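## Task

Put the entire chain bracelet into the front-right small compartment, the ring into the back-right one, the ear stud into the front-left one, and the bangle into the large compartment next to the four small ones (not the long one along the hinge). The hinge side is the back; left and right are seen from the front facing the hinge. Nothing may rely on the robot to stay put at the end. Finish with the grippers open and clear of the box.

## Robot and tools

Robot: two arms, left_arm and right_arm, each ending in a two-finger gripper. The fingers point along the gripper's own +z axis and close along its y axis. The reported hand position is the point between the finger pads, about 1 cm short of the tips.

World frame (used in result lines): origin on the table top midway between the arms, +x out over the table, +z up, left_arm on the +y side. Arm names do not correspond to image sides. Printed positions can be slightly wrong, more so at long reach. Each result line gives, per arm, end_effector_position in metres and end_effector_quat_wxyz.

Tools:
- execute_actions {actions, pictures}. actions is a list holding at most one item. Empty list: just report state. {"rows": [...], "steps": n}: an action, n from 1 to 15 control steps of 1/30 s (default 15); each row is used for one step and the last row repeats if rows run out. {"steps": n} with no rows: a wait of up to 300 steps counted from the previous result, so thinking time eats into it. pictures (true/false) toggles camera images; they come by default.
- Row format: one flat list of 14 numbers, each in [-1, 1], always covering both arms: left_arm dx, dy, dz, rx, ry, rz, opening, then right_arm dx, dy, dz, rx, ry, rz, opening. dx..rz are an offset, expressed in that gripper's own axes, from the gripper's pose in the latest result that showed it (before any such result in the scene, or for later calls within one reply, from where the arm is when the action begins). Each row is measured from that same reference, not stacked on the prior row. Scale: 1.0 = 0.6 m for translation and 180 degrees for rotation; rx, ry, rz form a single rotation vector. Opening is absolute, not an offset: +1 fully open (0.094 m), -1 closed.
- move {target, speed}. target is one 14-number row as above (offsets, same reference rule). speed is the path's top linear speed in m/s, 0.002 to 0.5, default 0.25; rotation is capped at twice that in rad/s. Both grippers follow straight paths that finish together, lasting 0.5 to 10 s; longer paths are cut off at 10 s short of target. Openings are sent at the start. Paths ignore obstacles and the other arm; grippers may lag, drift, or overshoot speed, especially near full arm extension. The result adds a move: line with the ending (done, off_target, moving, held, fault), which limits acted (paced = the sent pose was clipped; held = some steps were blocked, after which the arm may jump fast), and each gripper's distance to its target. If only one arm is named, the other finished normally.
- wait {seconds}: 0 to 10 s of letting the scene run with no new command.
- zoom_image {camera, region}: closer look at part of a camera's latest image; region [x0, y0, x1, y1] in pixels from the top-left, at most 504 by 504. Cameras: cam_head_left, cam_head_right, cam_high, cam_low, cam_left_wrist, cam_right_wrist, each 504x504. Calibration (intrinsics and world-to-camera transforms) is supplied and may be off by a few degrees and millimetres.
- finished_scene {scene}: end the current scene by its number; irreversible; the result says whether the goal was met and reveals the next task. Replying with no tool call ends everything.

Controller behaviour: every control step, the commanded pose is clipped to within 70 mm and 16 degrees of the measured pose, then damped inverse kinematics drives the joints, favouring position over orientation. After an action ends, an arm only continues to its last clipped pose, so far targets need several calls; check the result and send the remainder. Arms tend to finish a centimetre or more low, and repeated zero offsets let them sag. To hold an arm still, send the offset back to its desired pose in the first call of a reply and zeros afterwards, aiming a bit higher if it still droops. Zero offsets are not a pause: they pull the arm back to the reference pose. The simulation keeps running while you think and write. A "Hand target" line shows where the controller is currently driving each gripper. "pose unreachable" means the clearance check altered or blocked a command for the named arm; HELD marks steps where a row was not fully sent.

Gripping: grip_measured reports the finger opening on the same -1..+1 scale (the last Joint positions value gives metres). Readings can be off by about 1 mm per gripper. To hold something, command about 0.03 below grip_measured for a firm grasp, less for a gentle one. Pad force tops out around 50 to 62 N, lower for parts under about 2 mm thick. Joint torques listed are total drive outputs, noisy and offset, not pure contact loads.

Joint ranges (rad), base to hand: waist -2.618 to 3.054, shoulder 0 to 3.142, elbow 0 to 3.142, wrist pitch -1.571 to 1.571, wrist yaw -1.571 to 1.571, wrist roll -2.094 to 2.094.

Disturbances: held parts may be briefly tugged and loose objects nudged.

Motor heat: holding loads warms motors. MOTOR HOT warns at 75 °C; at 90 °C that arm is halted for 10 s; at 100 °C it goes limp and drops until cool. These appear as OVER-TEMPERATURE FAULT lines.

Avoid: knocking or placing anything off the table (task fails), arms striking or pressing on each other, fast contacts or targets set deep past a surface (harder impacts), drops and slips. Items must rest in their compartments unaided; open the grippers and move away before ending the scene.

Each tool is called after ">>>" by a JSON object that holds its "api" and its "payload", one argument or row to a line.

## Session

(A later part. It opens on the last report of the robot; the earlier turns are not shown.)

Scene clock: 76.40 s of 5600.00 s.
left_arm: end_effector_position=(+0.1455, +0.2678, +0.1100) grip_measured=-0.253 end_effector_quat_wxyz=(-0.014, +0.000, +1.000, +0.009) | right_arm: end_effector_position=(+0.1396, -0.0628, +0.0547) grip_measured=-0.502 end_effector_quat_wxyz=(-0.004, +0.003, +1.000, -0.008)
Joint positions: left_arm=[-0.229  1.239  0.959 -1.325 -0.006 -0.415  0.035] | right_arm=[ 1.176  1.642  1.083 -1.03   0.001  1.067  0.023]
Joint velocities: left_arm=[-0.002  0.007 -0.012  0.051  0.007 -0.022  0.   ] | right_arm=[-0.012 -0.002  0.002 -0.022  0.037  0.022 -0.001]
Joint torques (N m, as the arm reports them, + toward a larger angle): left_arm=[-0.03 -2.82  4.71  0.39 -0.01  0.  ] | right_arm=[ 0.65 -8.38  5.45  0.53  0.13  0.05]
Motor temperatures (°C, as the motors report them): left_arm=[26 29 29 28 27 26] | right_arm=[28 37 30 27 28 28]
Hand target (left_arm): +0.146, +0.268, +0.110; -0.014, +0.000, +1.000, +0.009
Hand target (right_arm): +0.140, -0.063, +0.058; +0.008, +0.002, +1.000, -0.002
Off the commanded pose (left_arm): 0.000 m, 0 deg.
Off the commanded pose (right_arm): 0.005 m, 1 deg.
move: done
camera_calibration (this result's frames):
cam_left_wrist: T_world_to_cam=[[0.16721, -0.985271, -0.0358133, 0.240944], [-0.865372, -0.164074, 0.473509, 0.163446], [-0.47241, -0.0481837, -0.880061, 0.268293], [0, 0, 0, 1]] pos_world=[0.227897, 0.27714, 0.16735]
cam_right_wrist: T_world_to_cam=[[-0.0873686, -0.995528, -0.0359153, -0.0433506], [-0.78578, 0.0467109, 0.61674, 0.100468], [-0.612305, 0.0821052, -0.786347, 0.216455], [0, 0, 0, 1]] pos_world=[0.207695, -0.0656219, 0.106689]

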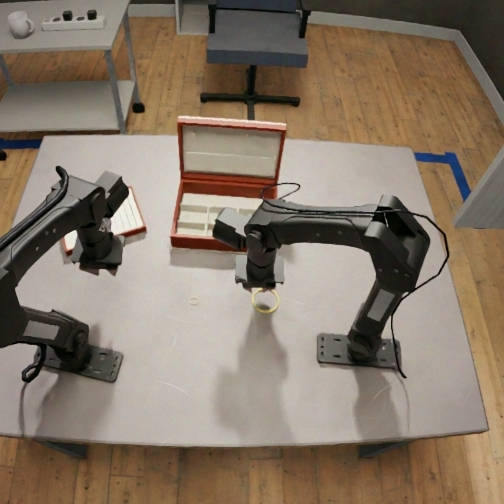

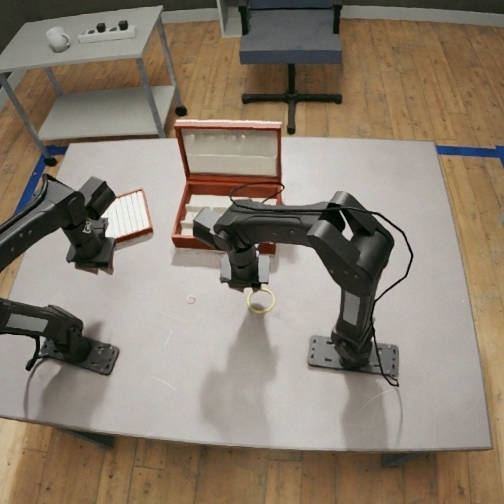

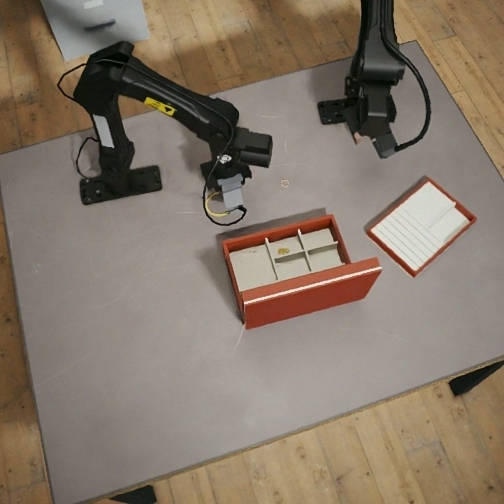

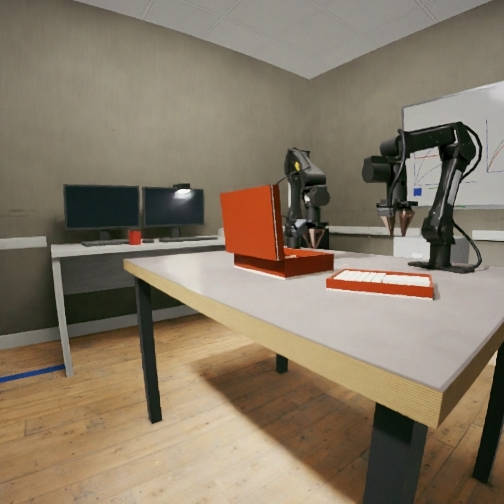

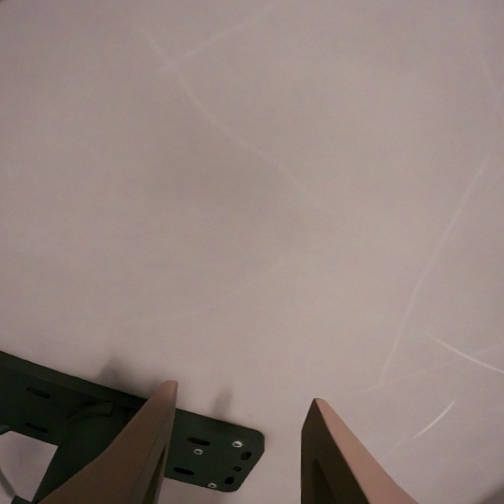

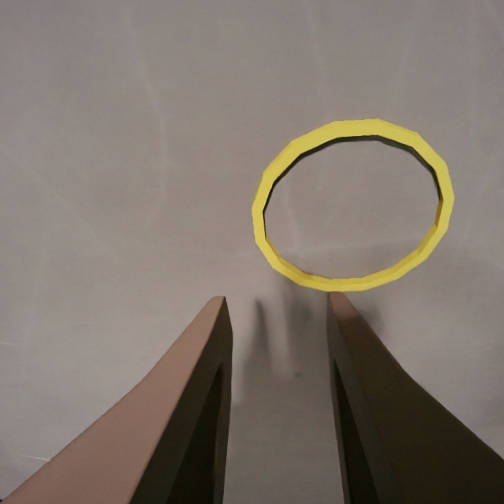

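>>> {"api": "move", "payload": {
  "target": [0,0,0,0,0,0,-0.25,-0.004,0.011,0.09,-0.004,0,0,-0.5],
  "speed": 0.07
}}

>>> {"api": "execute_actions", "payload": {
  "actions": [
    {"rows":[[0,0,0,0,0,0,-0.25,0,0,0.012,0,0,0,-0.98]],"steps":15}
  ],
  "pictures": false
}}

>>> {"api": "move", "payload": {
  "target": [0,0,0,0,0,0,-0.25,0,0,-0.17,0,0,0,-0.98]
}}

>>> {"api": "move", "payload": {
  "target": [0,0,0,0,0,0,-0.25,-0.31,0.03,0,0,0,0,-0.98]
}}

Scene clock: 82.80 s of 5600.00 s.
left_arm: end_effector_position=(+0.1455, +0.2678, +0.1100) grip_measured=-0.253 end_effector_quat_wxyz=(-0.014, +0.000, +1.000, +0.009) | right_arm: end_effector_position=(+0.1427, -0.0573, +0.0099) grip_measured=-0.502 end_effector_quat_wxyz=(-0.001, +0.003, +1.000, -0.002)
Joint positions: left_arm=[-0.229  1.239  0.959 -1.325 -0.006 -0.415  0.035] | right_arm=[ 1.176  1.723  0.982 -0.833  0.001  1.069  0.023]
Joint velocities: left_arm=[ 0.007 -0.017 -0.002  0.007 -0.037 -0.037  0.   ] | right_arm=[ 0.012 -0.007 -0.007 -0.081 -0.051 -0.022 -0.   ]
Joint torques (N m, as the arm reports them, + toward a larger angle): left_arm=[-0.03 -2.83  4.7   0.39 -0.01  0.  ] | right_arm=[ 0.09 -5.54  4.82  0.69 -0.11 -0.02]
Motor temperatures (°C, as the motors report them): left_arm=[26 29 29 28 27 26] | right_arm=[28 36 30 27 28 28]
Hand target (left_arm): +0.146, +0.268, +0.110; -0.014, +0.000, +1.000, +0.009
Hand target (right_arm): +0.142, -0.057, +0.001; -0.004, +0.003, +1.000, -0.002
Off the commanded pose (left_arm): 0.000 m, 0 deg.
Off the commanded pose (right_arm): 0.009 m, 0 deg.
After step 90, 2.30 s passed at rest.
move: done
camera_calibration (this result's frames):
cam_left_wrist: T_world_to_cam=[[0.16721, -0.985271, -0.0358133, 0.240944], [-0.865372, -0.164074, 0.473509, 0.163446], [-0.47241, -0.0481837, -0.880061, 0.268293], [0, 0, 0, 1]] pos_world=[0.227897, 0.27714, 0.16735]
cam_right_wrist: T_world_to_cam=[[-0.0882249, -0.994922, -0.0484346, -0.0388768], [-0.789847, 0.0402474, 0.611982, 0.130489], [-0.606925, 0.0922479, -0.789387, 0.182564], [0, 0, 0, 1]] pos_world=[0.210439, -0.0607724, 0.0623742]

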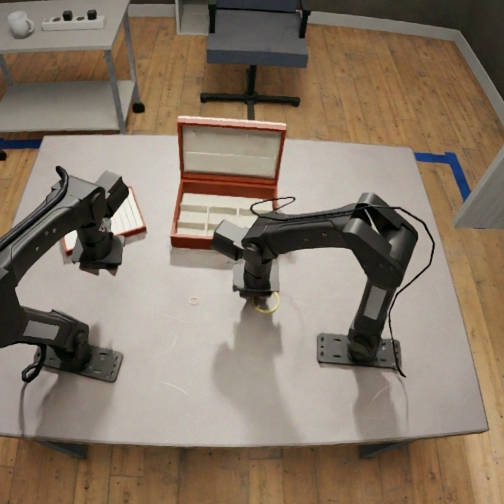

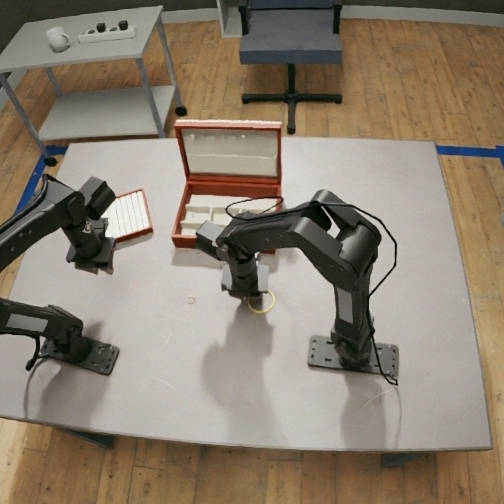

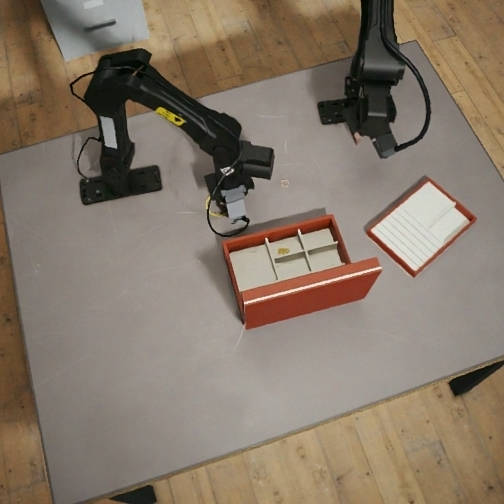

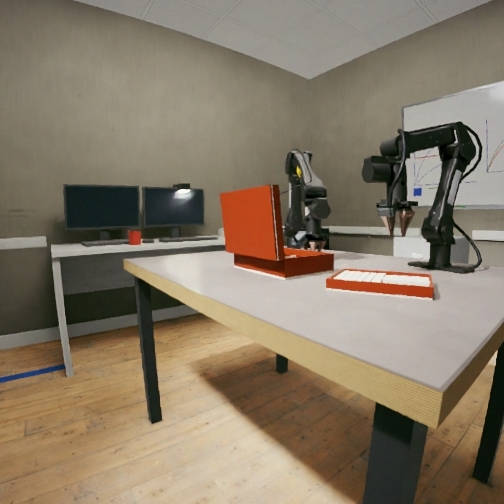

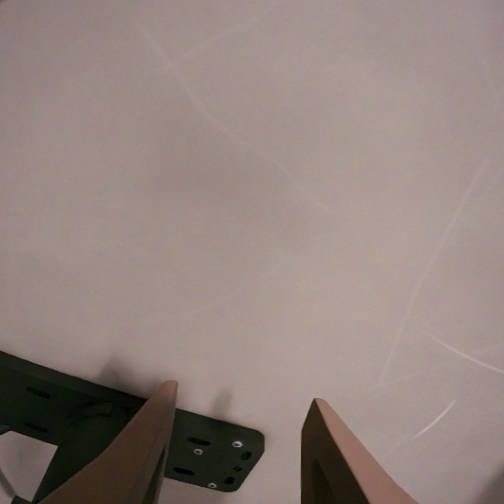

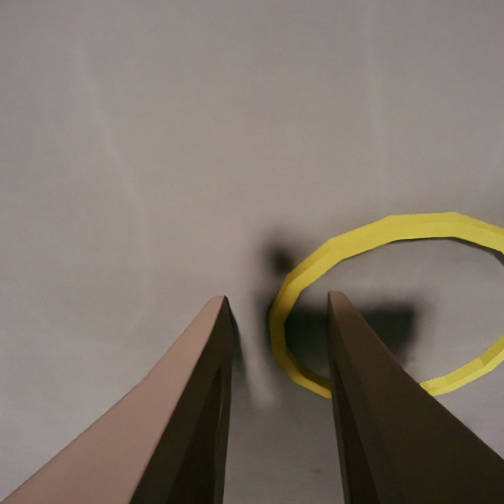

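Scene clock: 83.30 s of 5600.00 s.
left_arm: end_effector_position=(+0.1455, +0.2678, +0.1100) grip_measured=-0.253 end_effector_quat_wxyz=(-0.014, +0.000, +1.000, +0.009) | right_arm: end_effector_position=(+0.1432, -0.0562, +0.0099) grip_measured=-0.968 end_effector_quat_wxyz=(+0.000, +0.003, +1.000, +0.000)
Joint positions: left_arm=[-0.229  1.239  0.959 -1.325 -0.006 -0.415  0.035] | right_arm=[ 1.176  1.723  0.982 -0.829 -0.     1.069  0.001]
Joint velocities: left_arm=[-0.002  0.007 -0.012 -0.022  0.051 -0.022 -0.   ] | right_arm=[ 0.007 -0.007  0.012 -0.066 -0.037  0.007  0.   ]
Joint torques (N m, as the arm reports them, + toward a larger angle): left_arm=[-0.02 -2.84  4.7   0.39 -0.01  0.  ] | right_arm=[ 0.06 -6.12  5.    0.6  -0.02  0.  ]
Motor temperatures (°C, as the motors report them): left_arm=[26 29 29 28 27 26] | right_arm=[28 36 30 27 28 28]
Hand target (left_arm): +0.146, +0.268, +0.110; -0.014, +0.000, +1.000, +0.009
Hand target (right_arm): +0.143, -0.057, +0.003; -0.001, +0.003, +1.000, -0.002
Off the commanded pose (left_arm): 0.000 m, 0 deg.
Off the commanded pose (right_arm): 0.007 m, 0 deg.
Steps of this call (steps 1 to 15: all 15 steps of this action). Readings (end_effector_position):
1: left_arm (+0.1455, +0.2678, +0.1100) | right_arm (+0.1429, -0.0569, +0.0099)
2: left_arm (+0.1455, +0.2678, +0.1100) | right_arm (+0.1430, -0.0568, +0.0099)
4: left_arm (+0.1455, +0.2678, +0.1100) | right_arm (+0.1431, -0.0564, +0.0099)
8: left_arm (+0.1455, +0.2678, +0.1100) | right_arm (+0.1432, -0.0562, +0.0099)
15: the state above

Scene clock: 84.70 s of 5600.00 s.
left_arm: end_effector_position=(+0.1455, +0.2678, +0.1100) grip_measured=-0.253 end_effector_quat_wxyz=(-0.014, +0.000, +1.000, +0.009) | right_arm: end_effector_position=(+0.1432, -0.0561, +0.1065) grip_measured=-0.968 end_effector_quat_wxyz=(-0.000, +0.003, +1.000, -0.000)
Joint positions: left_arm=[-0.229  1.239  0.959 -1.325 -0.006 -0.415  0.035] | right_arm=[ 1.176  1.612  1.263 -1.222 -0.     1.069  0.001]
Joint velocities: left_arm=[-0.002 -0.007 -0.012 -0.022  0.081 -0.007  0.001] | right_arm=[-0.022  0.002  0.007 -0.007 -0.037  0.081  0.001]
Joint torques (N m, as the arm reports them, + toward a larger angle): left_arm=[-0.03 -2.83  4.71  0.39 -0.01 -0.01] | right_arm=[-0.18 -7.19  8.01  0.2  -0.06 -0.02]
Motor temperatures (°C, as the motors report them): left_arm=[26 29 29 28 27 26] | right_arm=[28 36 30 27 28 28]
Hand target (left_arm): +0.146, +0.268, +0.110; -0.014, +0.000, +1.000, +0.009
Hand target (right_arm): +0.143, -0.057, +0.112; +0.000, +0.003, +1.000, +0.000
Off the commanded pose (left_arm): 0.000 m, 0 deg.
Off the commanded pose (right_arm): 0.005 m, 0 deg.
move: done
camera_calibration (this result's frames):
cam_left_wrist: T_world_to_cam=[[0.16721, -0.985271, -0.0358133, 0.240944], [-0.865372, -0.164074, 0.473509, 0.163446], [-0.47241, -0.0481837, -0.880061, 0.268293], [0, 0, 0, 1]] pos_world=[0.227897, 0.27714, 0.16735]
cam_right_wrist: T_world_to_cam=[[-0.0881761, -0.994753, -0.0518759, -0.0326632], [-0.790462, 0.0381875, 0.611319, 0.0717639], [-0.60613, 0.0949097, -0.789682, 0.259045], [0, 0, 0, 1]] pos_world=[0.210862, -0.0598182, 0.158998]

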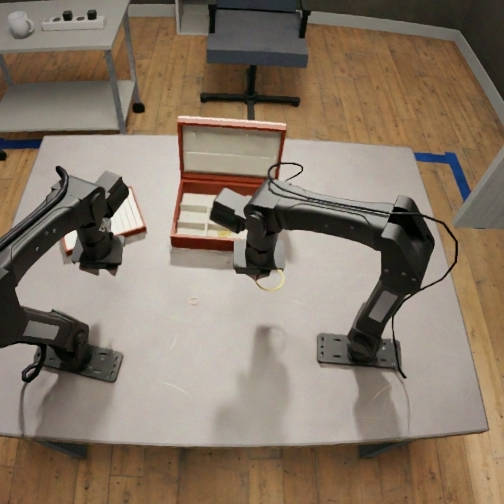

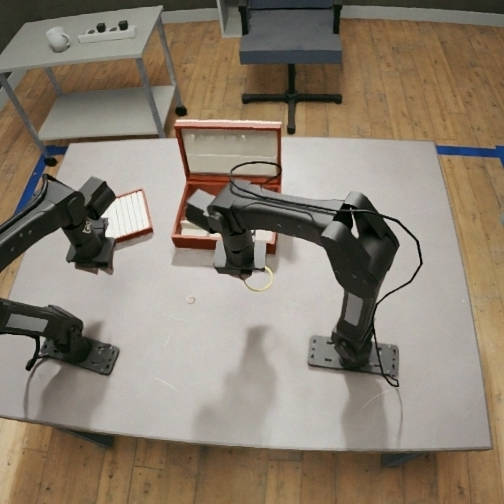

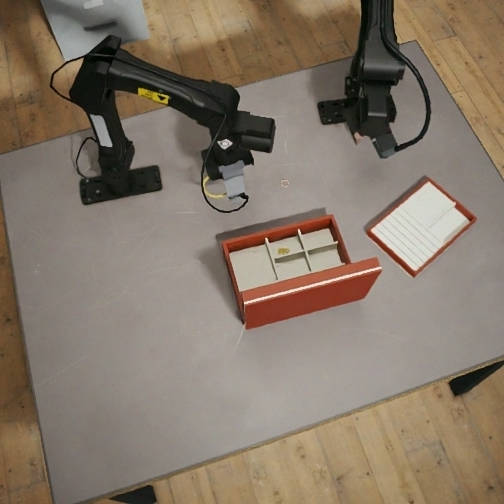

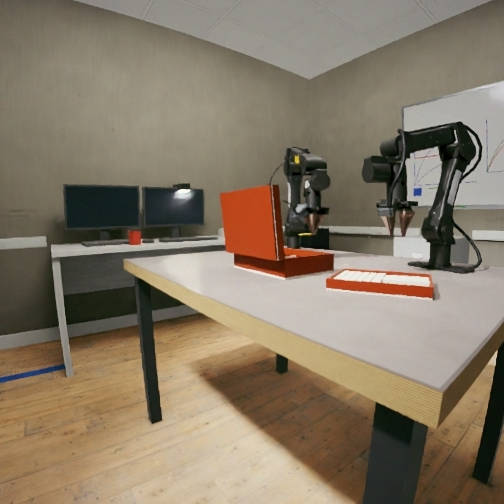

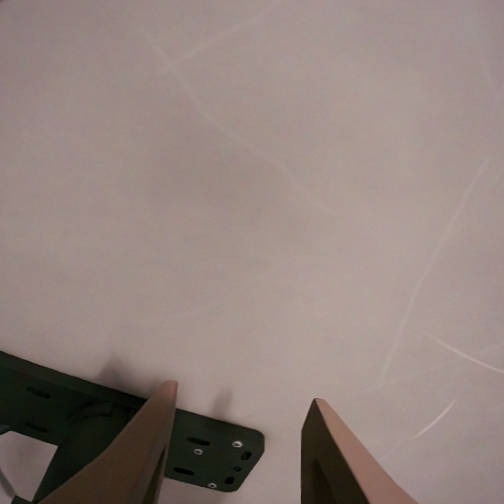

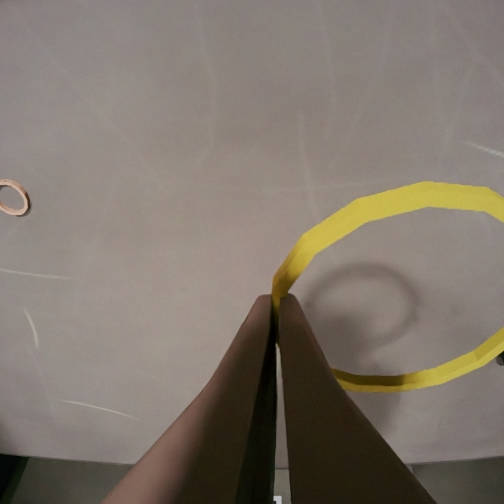

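Scene clock: 86.20 s of 5600.00 s.
left_arm: end_effector_position=(+0.1455, +0.2678, +0.1100) grip_measured=-0.253 end_effector_quat_wxyz=(-0.014, +0.000, +1.000, +0.009) | right_arm: end_effector_position=(+0.3274, -0.0371, +0.1054) grip_measured=-0.968 end_effector_quat_wxyz=(+0.001, +0.007, +1.000, +0.003)
Joint positions: left_arm=[-0.229  1.239  0.959 -1.325 -0.006 -0.415  0.035] | right_arm=[ 0.802  2.143  1.956 -1.379 -0.003  0.701  0.001]
Joint velocities: left_arm=[-0.002 -0.002 -0.017 -0.051 -0.007 -0.007  0.   ] | right_arm=[-0.007 -0.002  0.002 -0.066 -0.037 -0.066 -0.001]
Joint torques (N m, as the arm reports them, + toward a larger angle): left_arm=[-0.02 -2.83  4.69  0.39 -0.01  0.  ] | right_arm=[ -0.43 -11.02   8.68   0.17  -0.02  -0.08]
Motor temperatures (°C, as the motors report them): left_arm=[26 29 29 28 27 26] | right_arm=[28 36 30 27 28 28]
Hand target (left_arm): +0.146, +0.268, +0.110; -0.014, +0.000, +1.000, +0.009
Hand target (right_arm): +0.328, -0.037, +0.107; -0.002, +0.003, +1.000, +0.001
Off the commanded pose (left_arm): 0.000 m, 0 deg.
Off the commanded pose (right_arm): 0.003 m, 0 deg.
move: done
camera_calibration (this result's frames):
cam_left_wrist: T_world_to_cam=[[0.16721, -0.985271, -0.0358133, 0.240944], [-0.865372, -0.164074, 0.473509, 0.163446], [-0.47241, -0.0481837, -0.880061, 0.268293], [0, 0, 0, 1]] pos_world=[0.227897, 0.27714, 0.16735]
cam_right_wrist: T_world_to_cam=[[-0.0945084, -0.993867, -0.0574094, 0.00509982], [-0.791441, 0.0400274, 0.609934, 0.217876], [-0.603896, 0.10308, -0.79037, 0.367656], [0, 0, 0, 1]] pos_world=[0.394943, -0.0415504, 0.157987]

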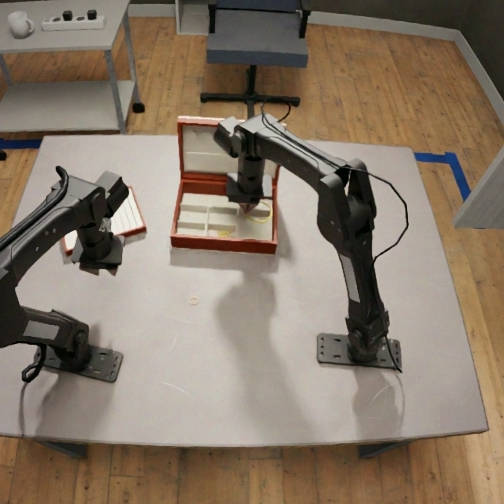

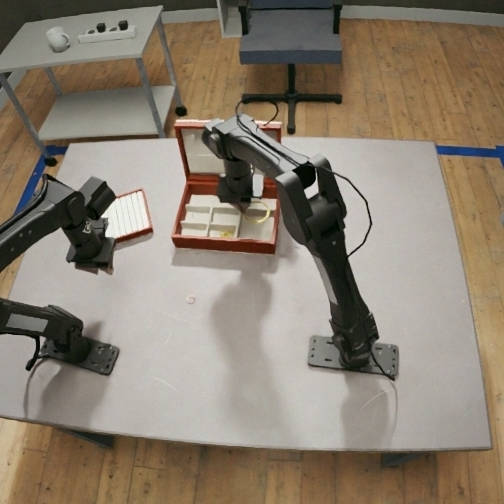

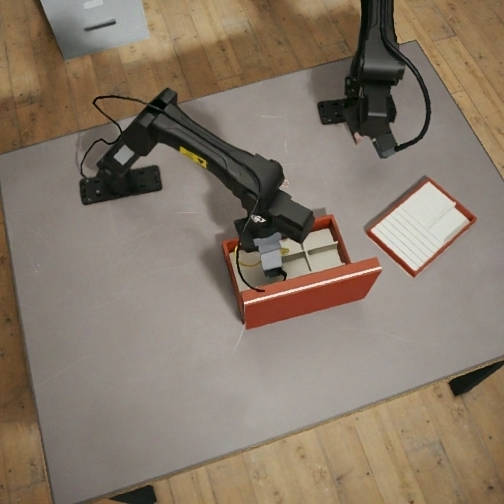

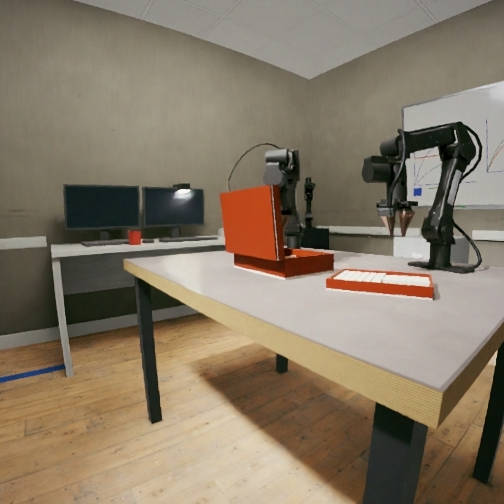

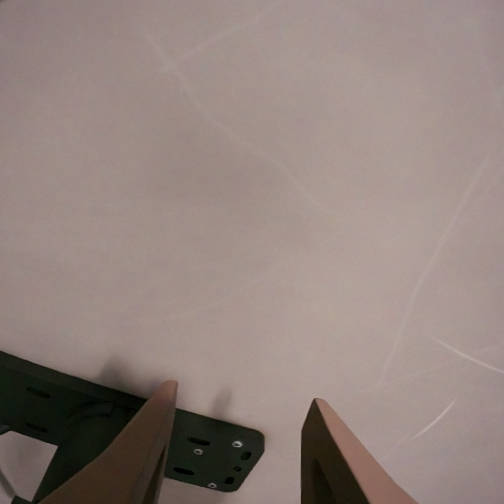

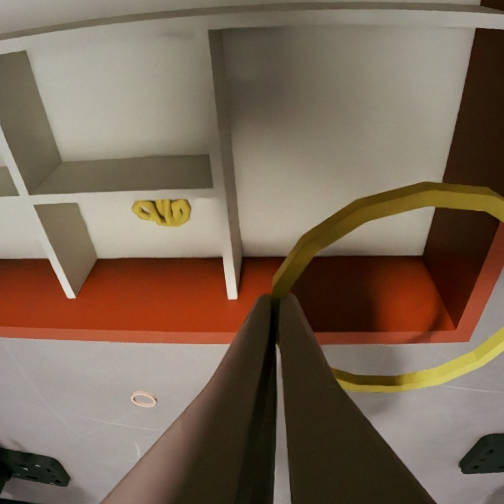

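>>> {"api": "execute_actions", "payload": {
  "actions": []
}}

Scene clock: 104.10 s of 5600.00 s.
left_arm: end_effector_position=(+0.1455, +0.2678, +0.1100) grip_measured=-0.253 end_effector_quat_wxyz=(-0.014, +0.000, +1.000, +0.009) | right_arm: end_effector_position=(+0.3270, -0.0374, +0.1054) grip_measured=-0.968 end_effector_quat_wxyz=(+0.000, +0.006, +1.000, +0.002)
Joint positions: left_arm=[-0.229  1.239  0.959 -1.325 -0.006 -0.415  0.035] | right_arm=[ 0.802  2.143  1.956 -1.381 -0.003  0.7    0.001]
Joint velocities: left_arm=[ 0.012 -0.012 -0.007  0.022  0.037 -0.037 -0.001] | right_arm=[-0.012  0.012  0.007  0.007 -0.022 -0.037  0.001]
Joint torques (N m, as the arm reports them, + toward a larger angle): left_arm=[-0.03 -2.83  4.69  0.39 -0.01  0.  ] | right_arm=[ -0.29 -10.99   8.77   0.21  -0.06  -0.08]
Motor temperatures (°C, as the motors report them): left_arm=[26 28 29 28 27 26] | right_arm=[28 37 31 27 28 28]
Hand target (left_arm): +0.146, +0.268, +0.110; -0.014, +0.000, +1.000, +0.009
Hand target (right_arm): +0.328, -0.037, +0.107; -0.002, +0.004, +1.000, +0.001
Off the commanded pose (left_arm): 0.000 m, 0 deg.
Off the commanded pose (right_arm): 0.003 m, 0 deg.
Steps of this call (steps 1 to 90: nothing new was sent; then 14.90 s passed at rest). Readings (end_effector_position):
1: left_arm (+0.1455, +0.2678, +0.1100) | right_arm (+0.3273, -0.0372, +0.1054)
2: left_arm (+0.1455, +0.2678, +0.1100) | right_arm (+0.3273, -0.0373, +0.1054)
4: left_arm (+0.1455, +0.2678, +0.1100) | right_arm (+0.3272, -0.0373, +0.1054)
8: left_arm (+0.1455, +0.2678, +0.1100) | right_arm (+0.3271, -0.0374, +0.1054)
90: the state above
camera_calibration (this result's frames):
cam_left_wrist: T_world_to_cam=[[0.16721, -0.985271, -0.0358133, 0.240944], [-0.865372, -0.164074, 0.473509, 0.163446], [-0.47241, -0.0481837, -0.880061, 0.268293], [0, 0, 0, 1]] pos_world=[0.227897, 0.27714, 0.16735]
cam_right_wrist: T_world_to_cam=[[-0.0942128, -0.993972, -0.0560667, 0.00452382], [-0.790557, 0.040465, 0.61105, 0.217208], [-0.605098, 0.101893, -0.789604, 0.367732], [0, 0, 0, 1]] pos_world=[0.394656, -0.041762, 0.157892]

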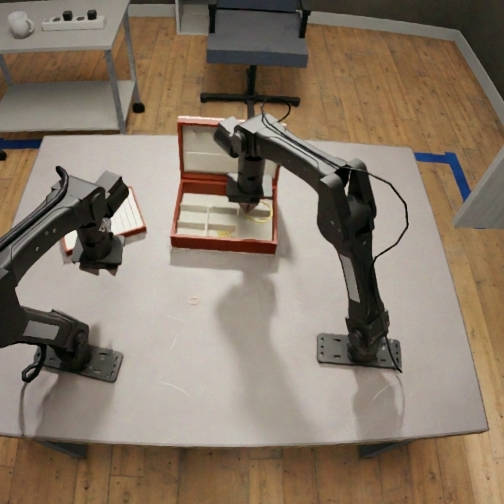

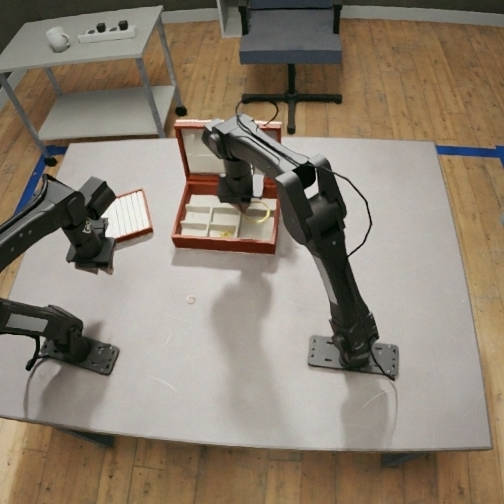

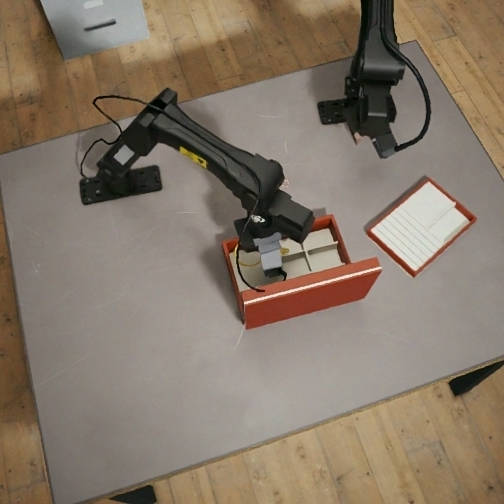

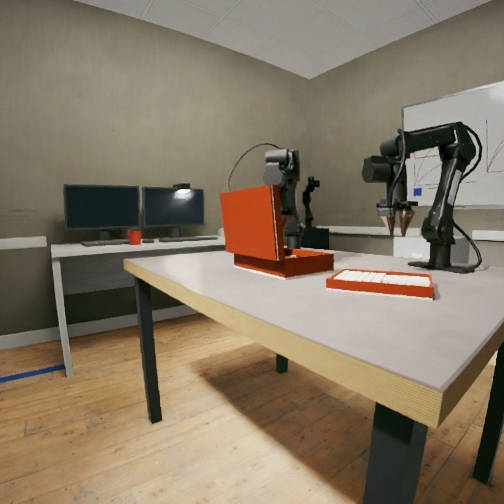

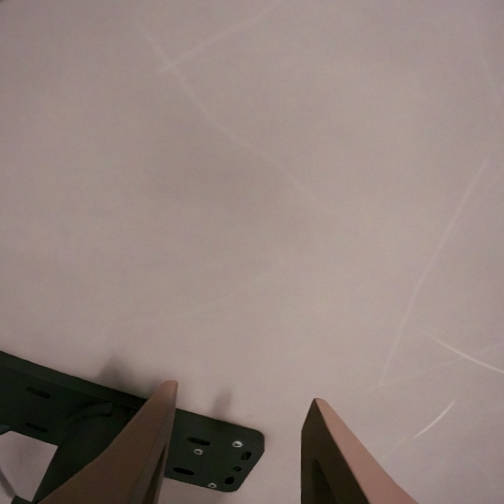

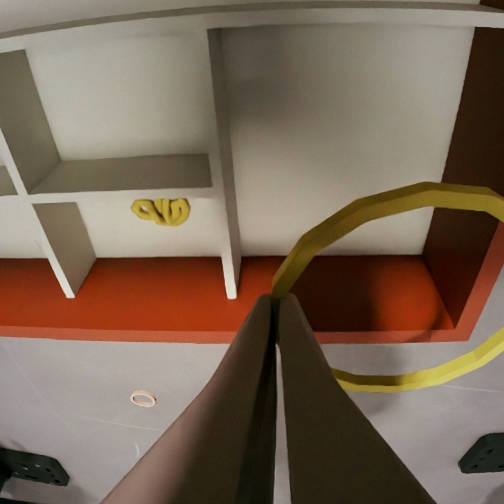

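>>> {"api": "move", "payload": {
  "target": [0,0,0,0,0,0,-0.25,0,0,0.122,0,0,0,-1],
  "speed": 0.08
}}

Scene clock: 107.70 s of 5600.00 s.
left_arm: end_effector_position=(+0.1455, +0.2678, +0.1100) grip_measured=-0.253 end_effector_quat_wxyz=(-0.014, +0.000, +1.000, +0.009) | right_arm: end_effector_position=(+0.3282, -0.0365, +0.0379) grip_measured=-0.979 end_effector_quat_wxyz=(+0.002, +0.006, +1.000, +0.004)
Joint positions: left_arm=[-0.229  1.239  0.959 -1.325 -0.006 -0.415  0.035] | right_arm=[ 0.802  2.165  1.722 -1.119 -0.003  0.7    0.001]
Joint velocities: left_arm=[-0.012 -0.017  0.002 -0.051  0.007 -0.007  0.001] | right_arm=[-0.027 -0.007  0.007 -0.007 -0.022  0.022 -0.   ]
Joint torques (N m, as the arm reports them, + toward a larger angle): left_arm=[-0.02 -2.84  4.7   0.39 -0.01  0.  ] | right_arm=[ -0.11 -11.48   6.     0.49  -0.02  -0.03]
Motor temperatures (°C, as the motors report them): left_arm=[26 28 29 28 27 26] | right_arm=[28 37 31 27 28 28]
Hand target (left_arm): +0.146, +0.268, +0.110; -0.014, +0.000, +1.000, +0.009
Hand target (right_arm): +0.328, -0.037, +0.032; +0.000, +0.006, +1.000, +0.002
Off the commanded pose (left_arm): 0.000 m, 0 deg.
Off the commanded pose (right_arm): 0.006 m, 0 deg.
move: done
camera_calibration (this result's frames):
cam_left_wrist: T_world_to_cam=[[0.16721, -0.985271, -0.0358133, 0.240944], [-0.865372, -0.164074, 0.473509, 0.163446], [-0.47241, -0.0481837, -0.880061, 0.268293], [0, 0, 0, 1]] pos_world=[0.227897, 0.27714, 0.16735]
cam_right_wrist: T_world_to_cam=[[-0.093956, -0.993761, -0.0600928, 0.00182671], [-0.793252, 0.0382515, 0.607691, 0.260234], [-0.601601, 0.104765, -0.791897, 0.314048], [0, 0, 0, 1]] pos_world=[0.395534, -0.0410402, 0.0906608]

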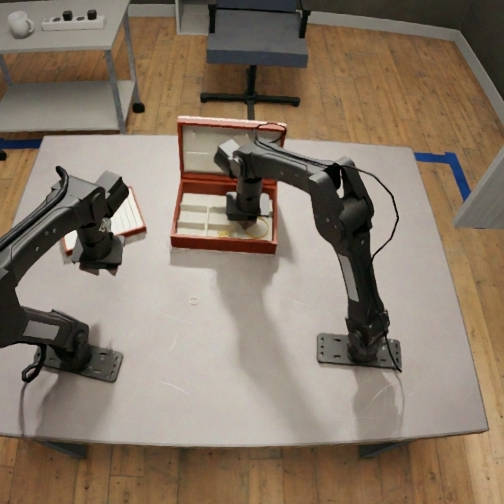

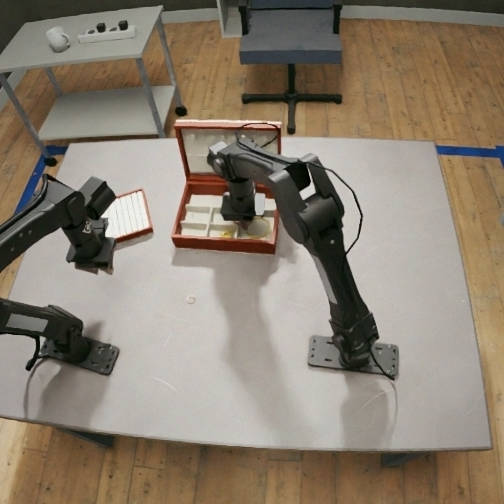

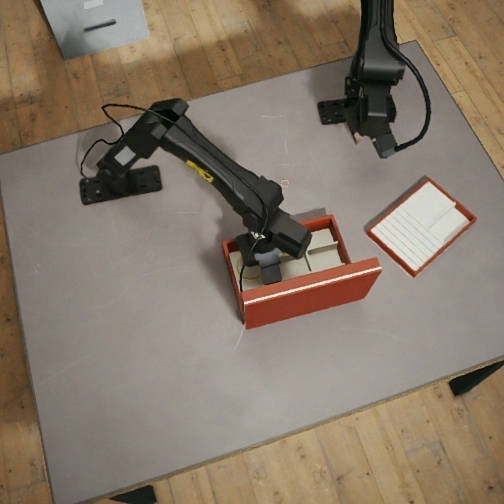

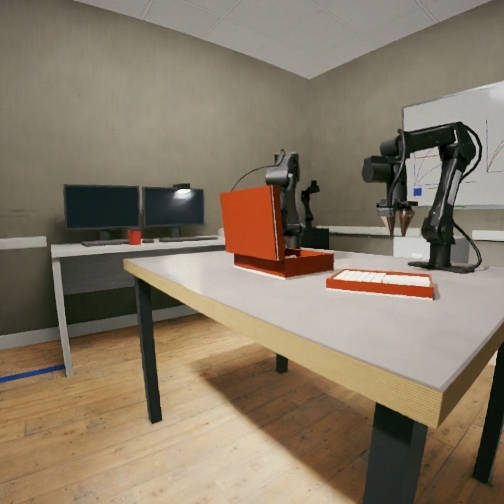

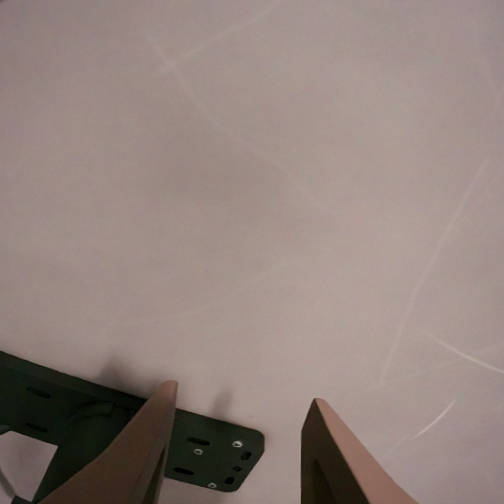

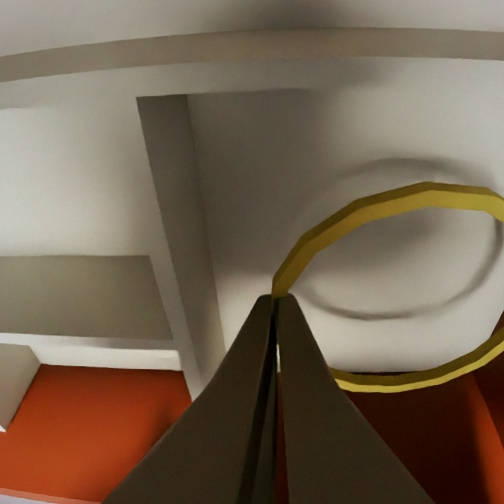

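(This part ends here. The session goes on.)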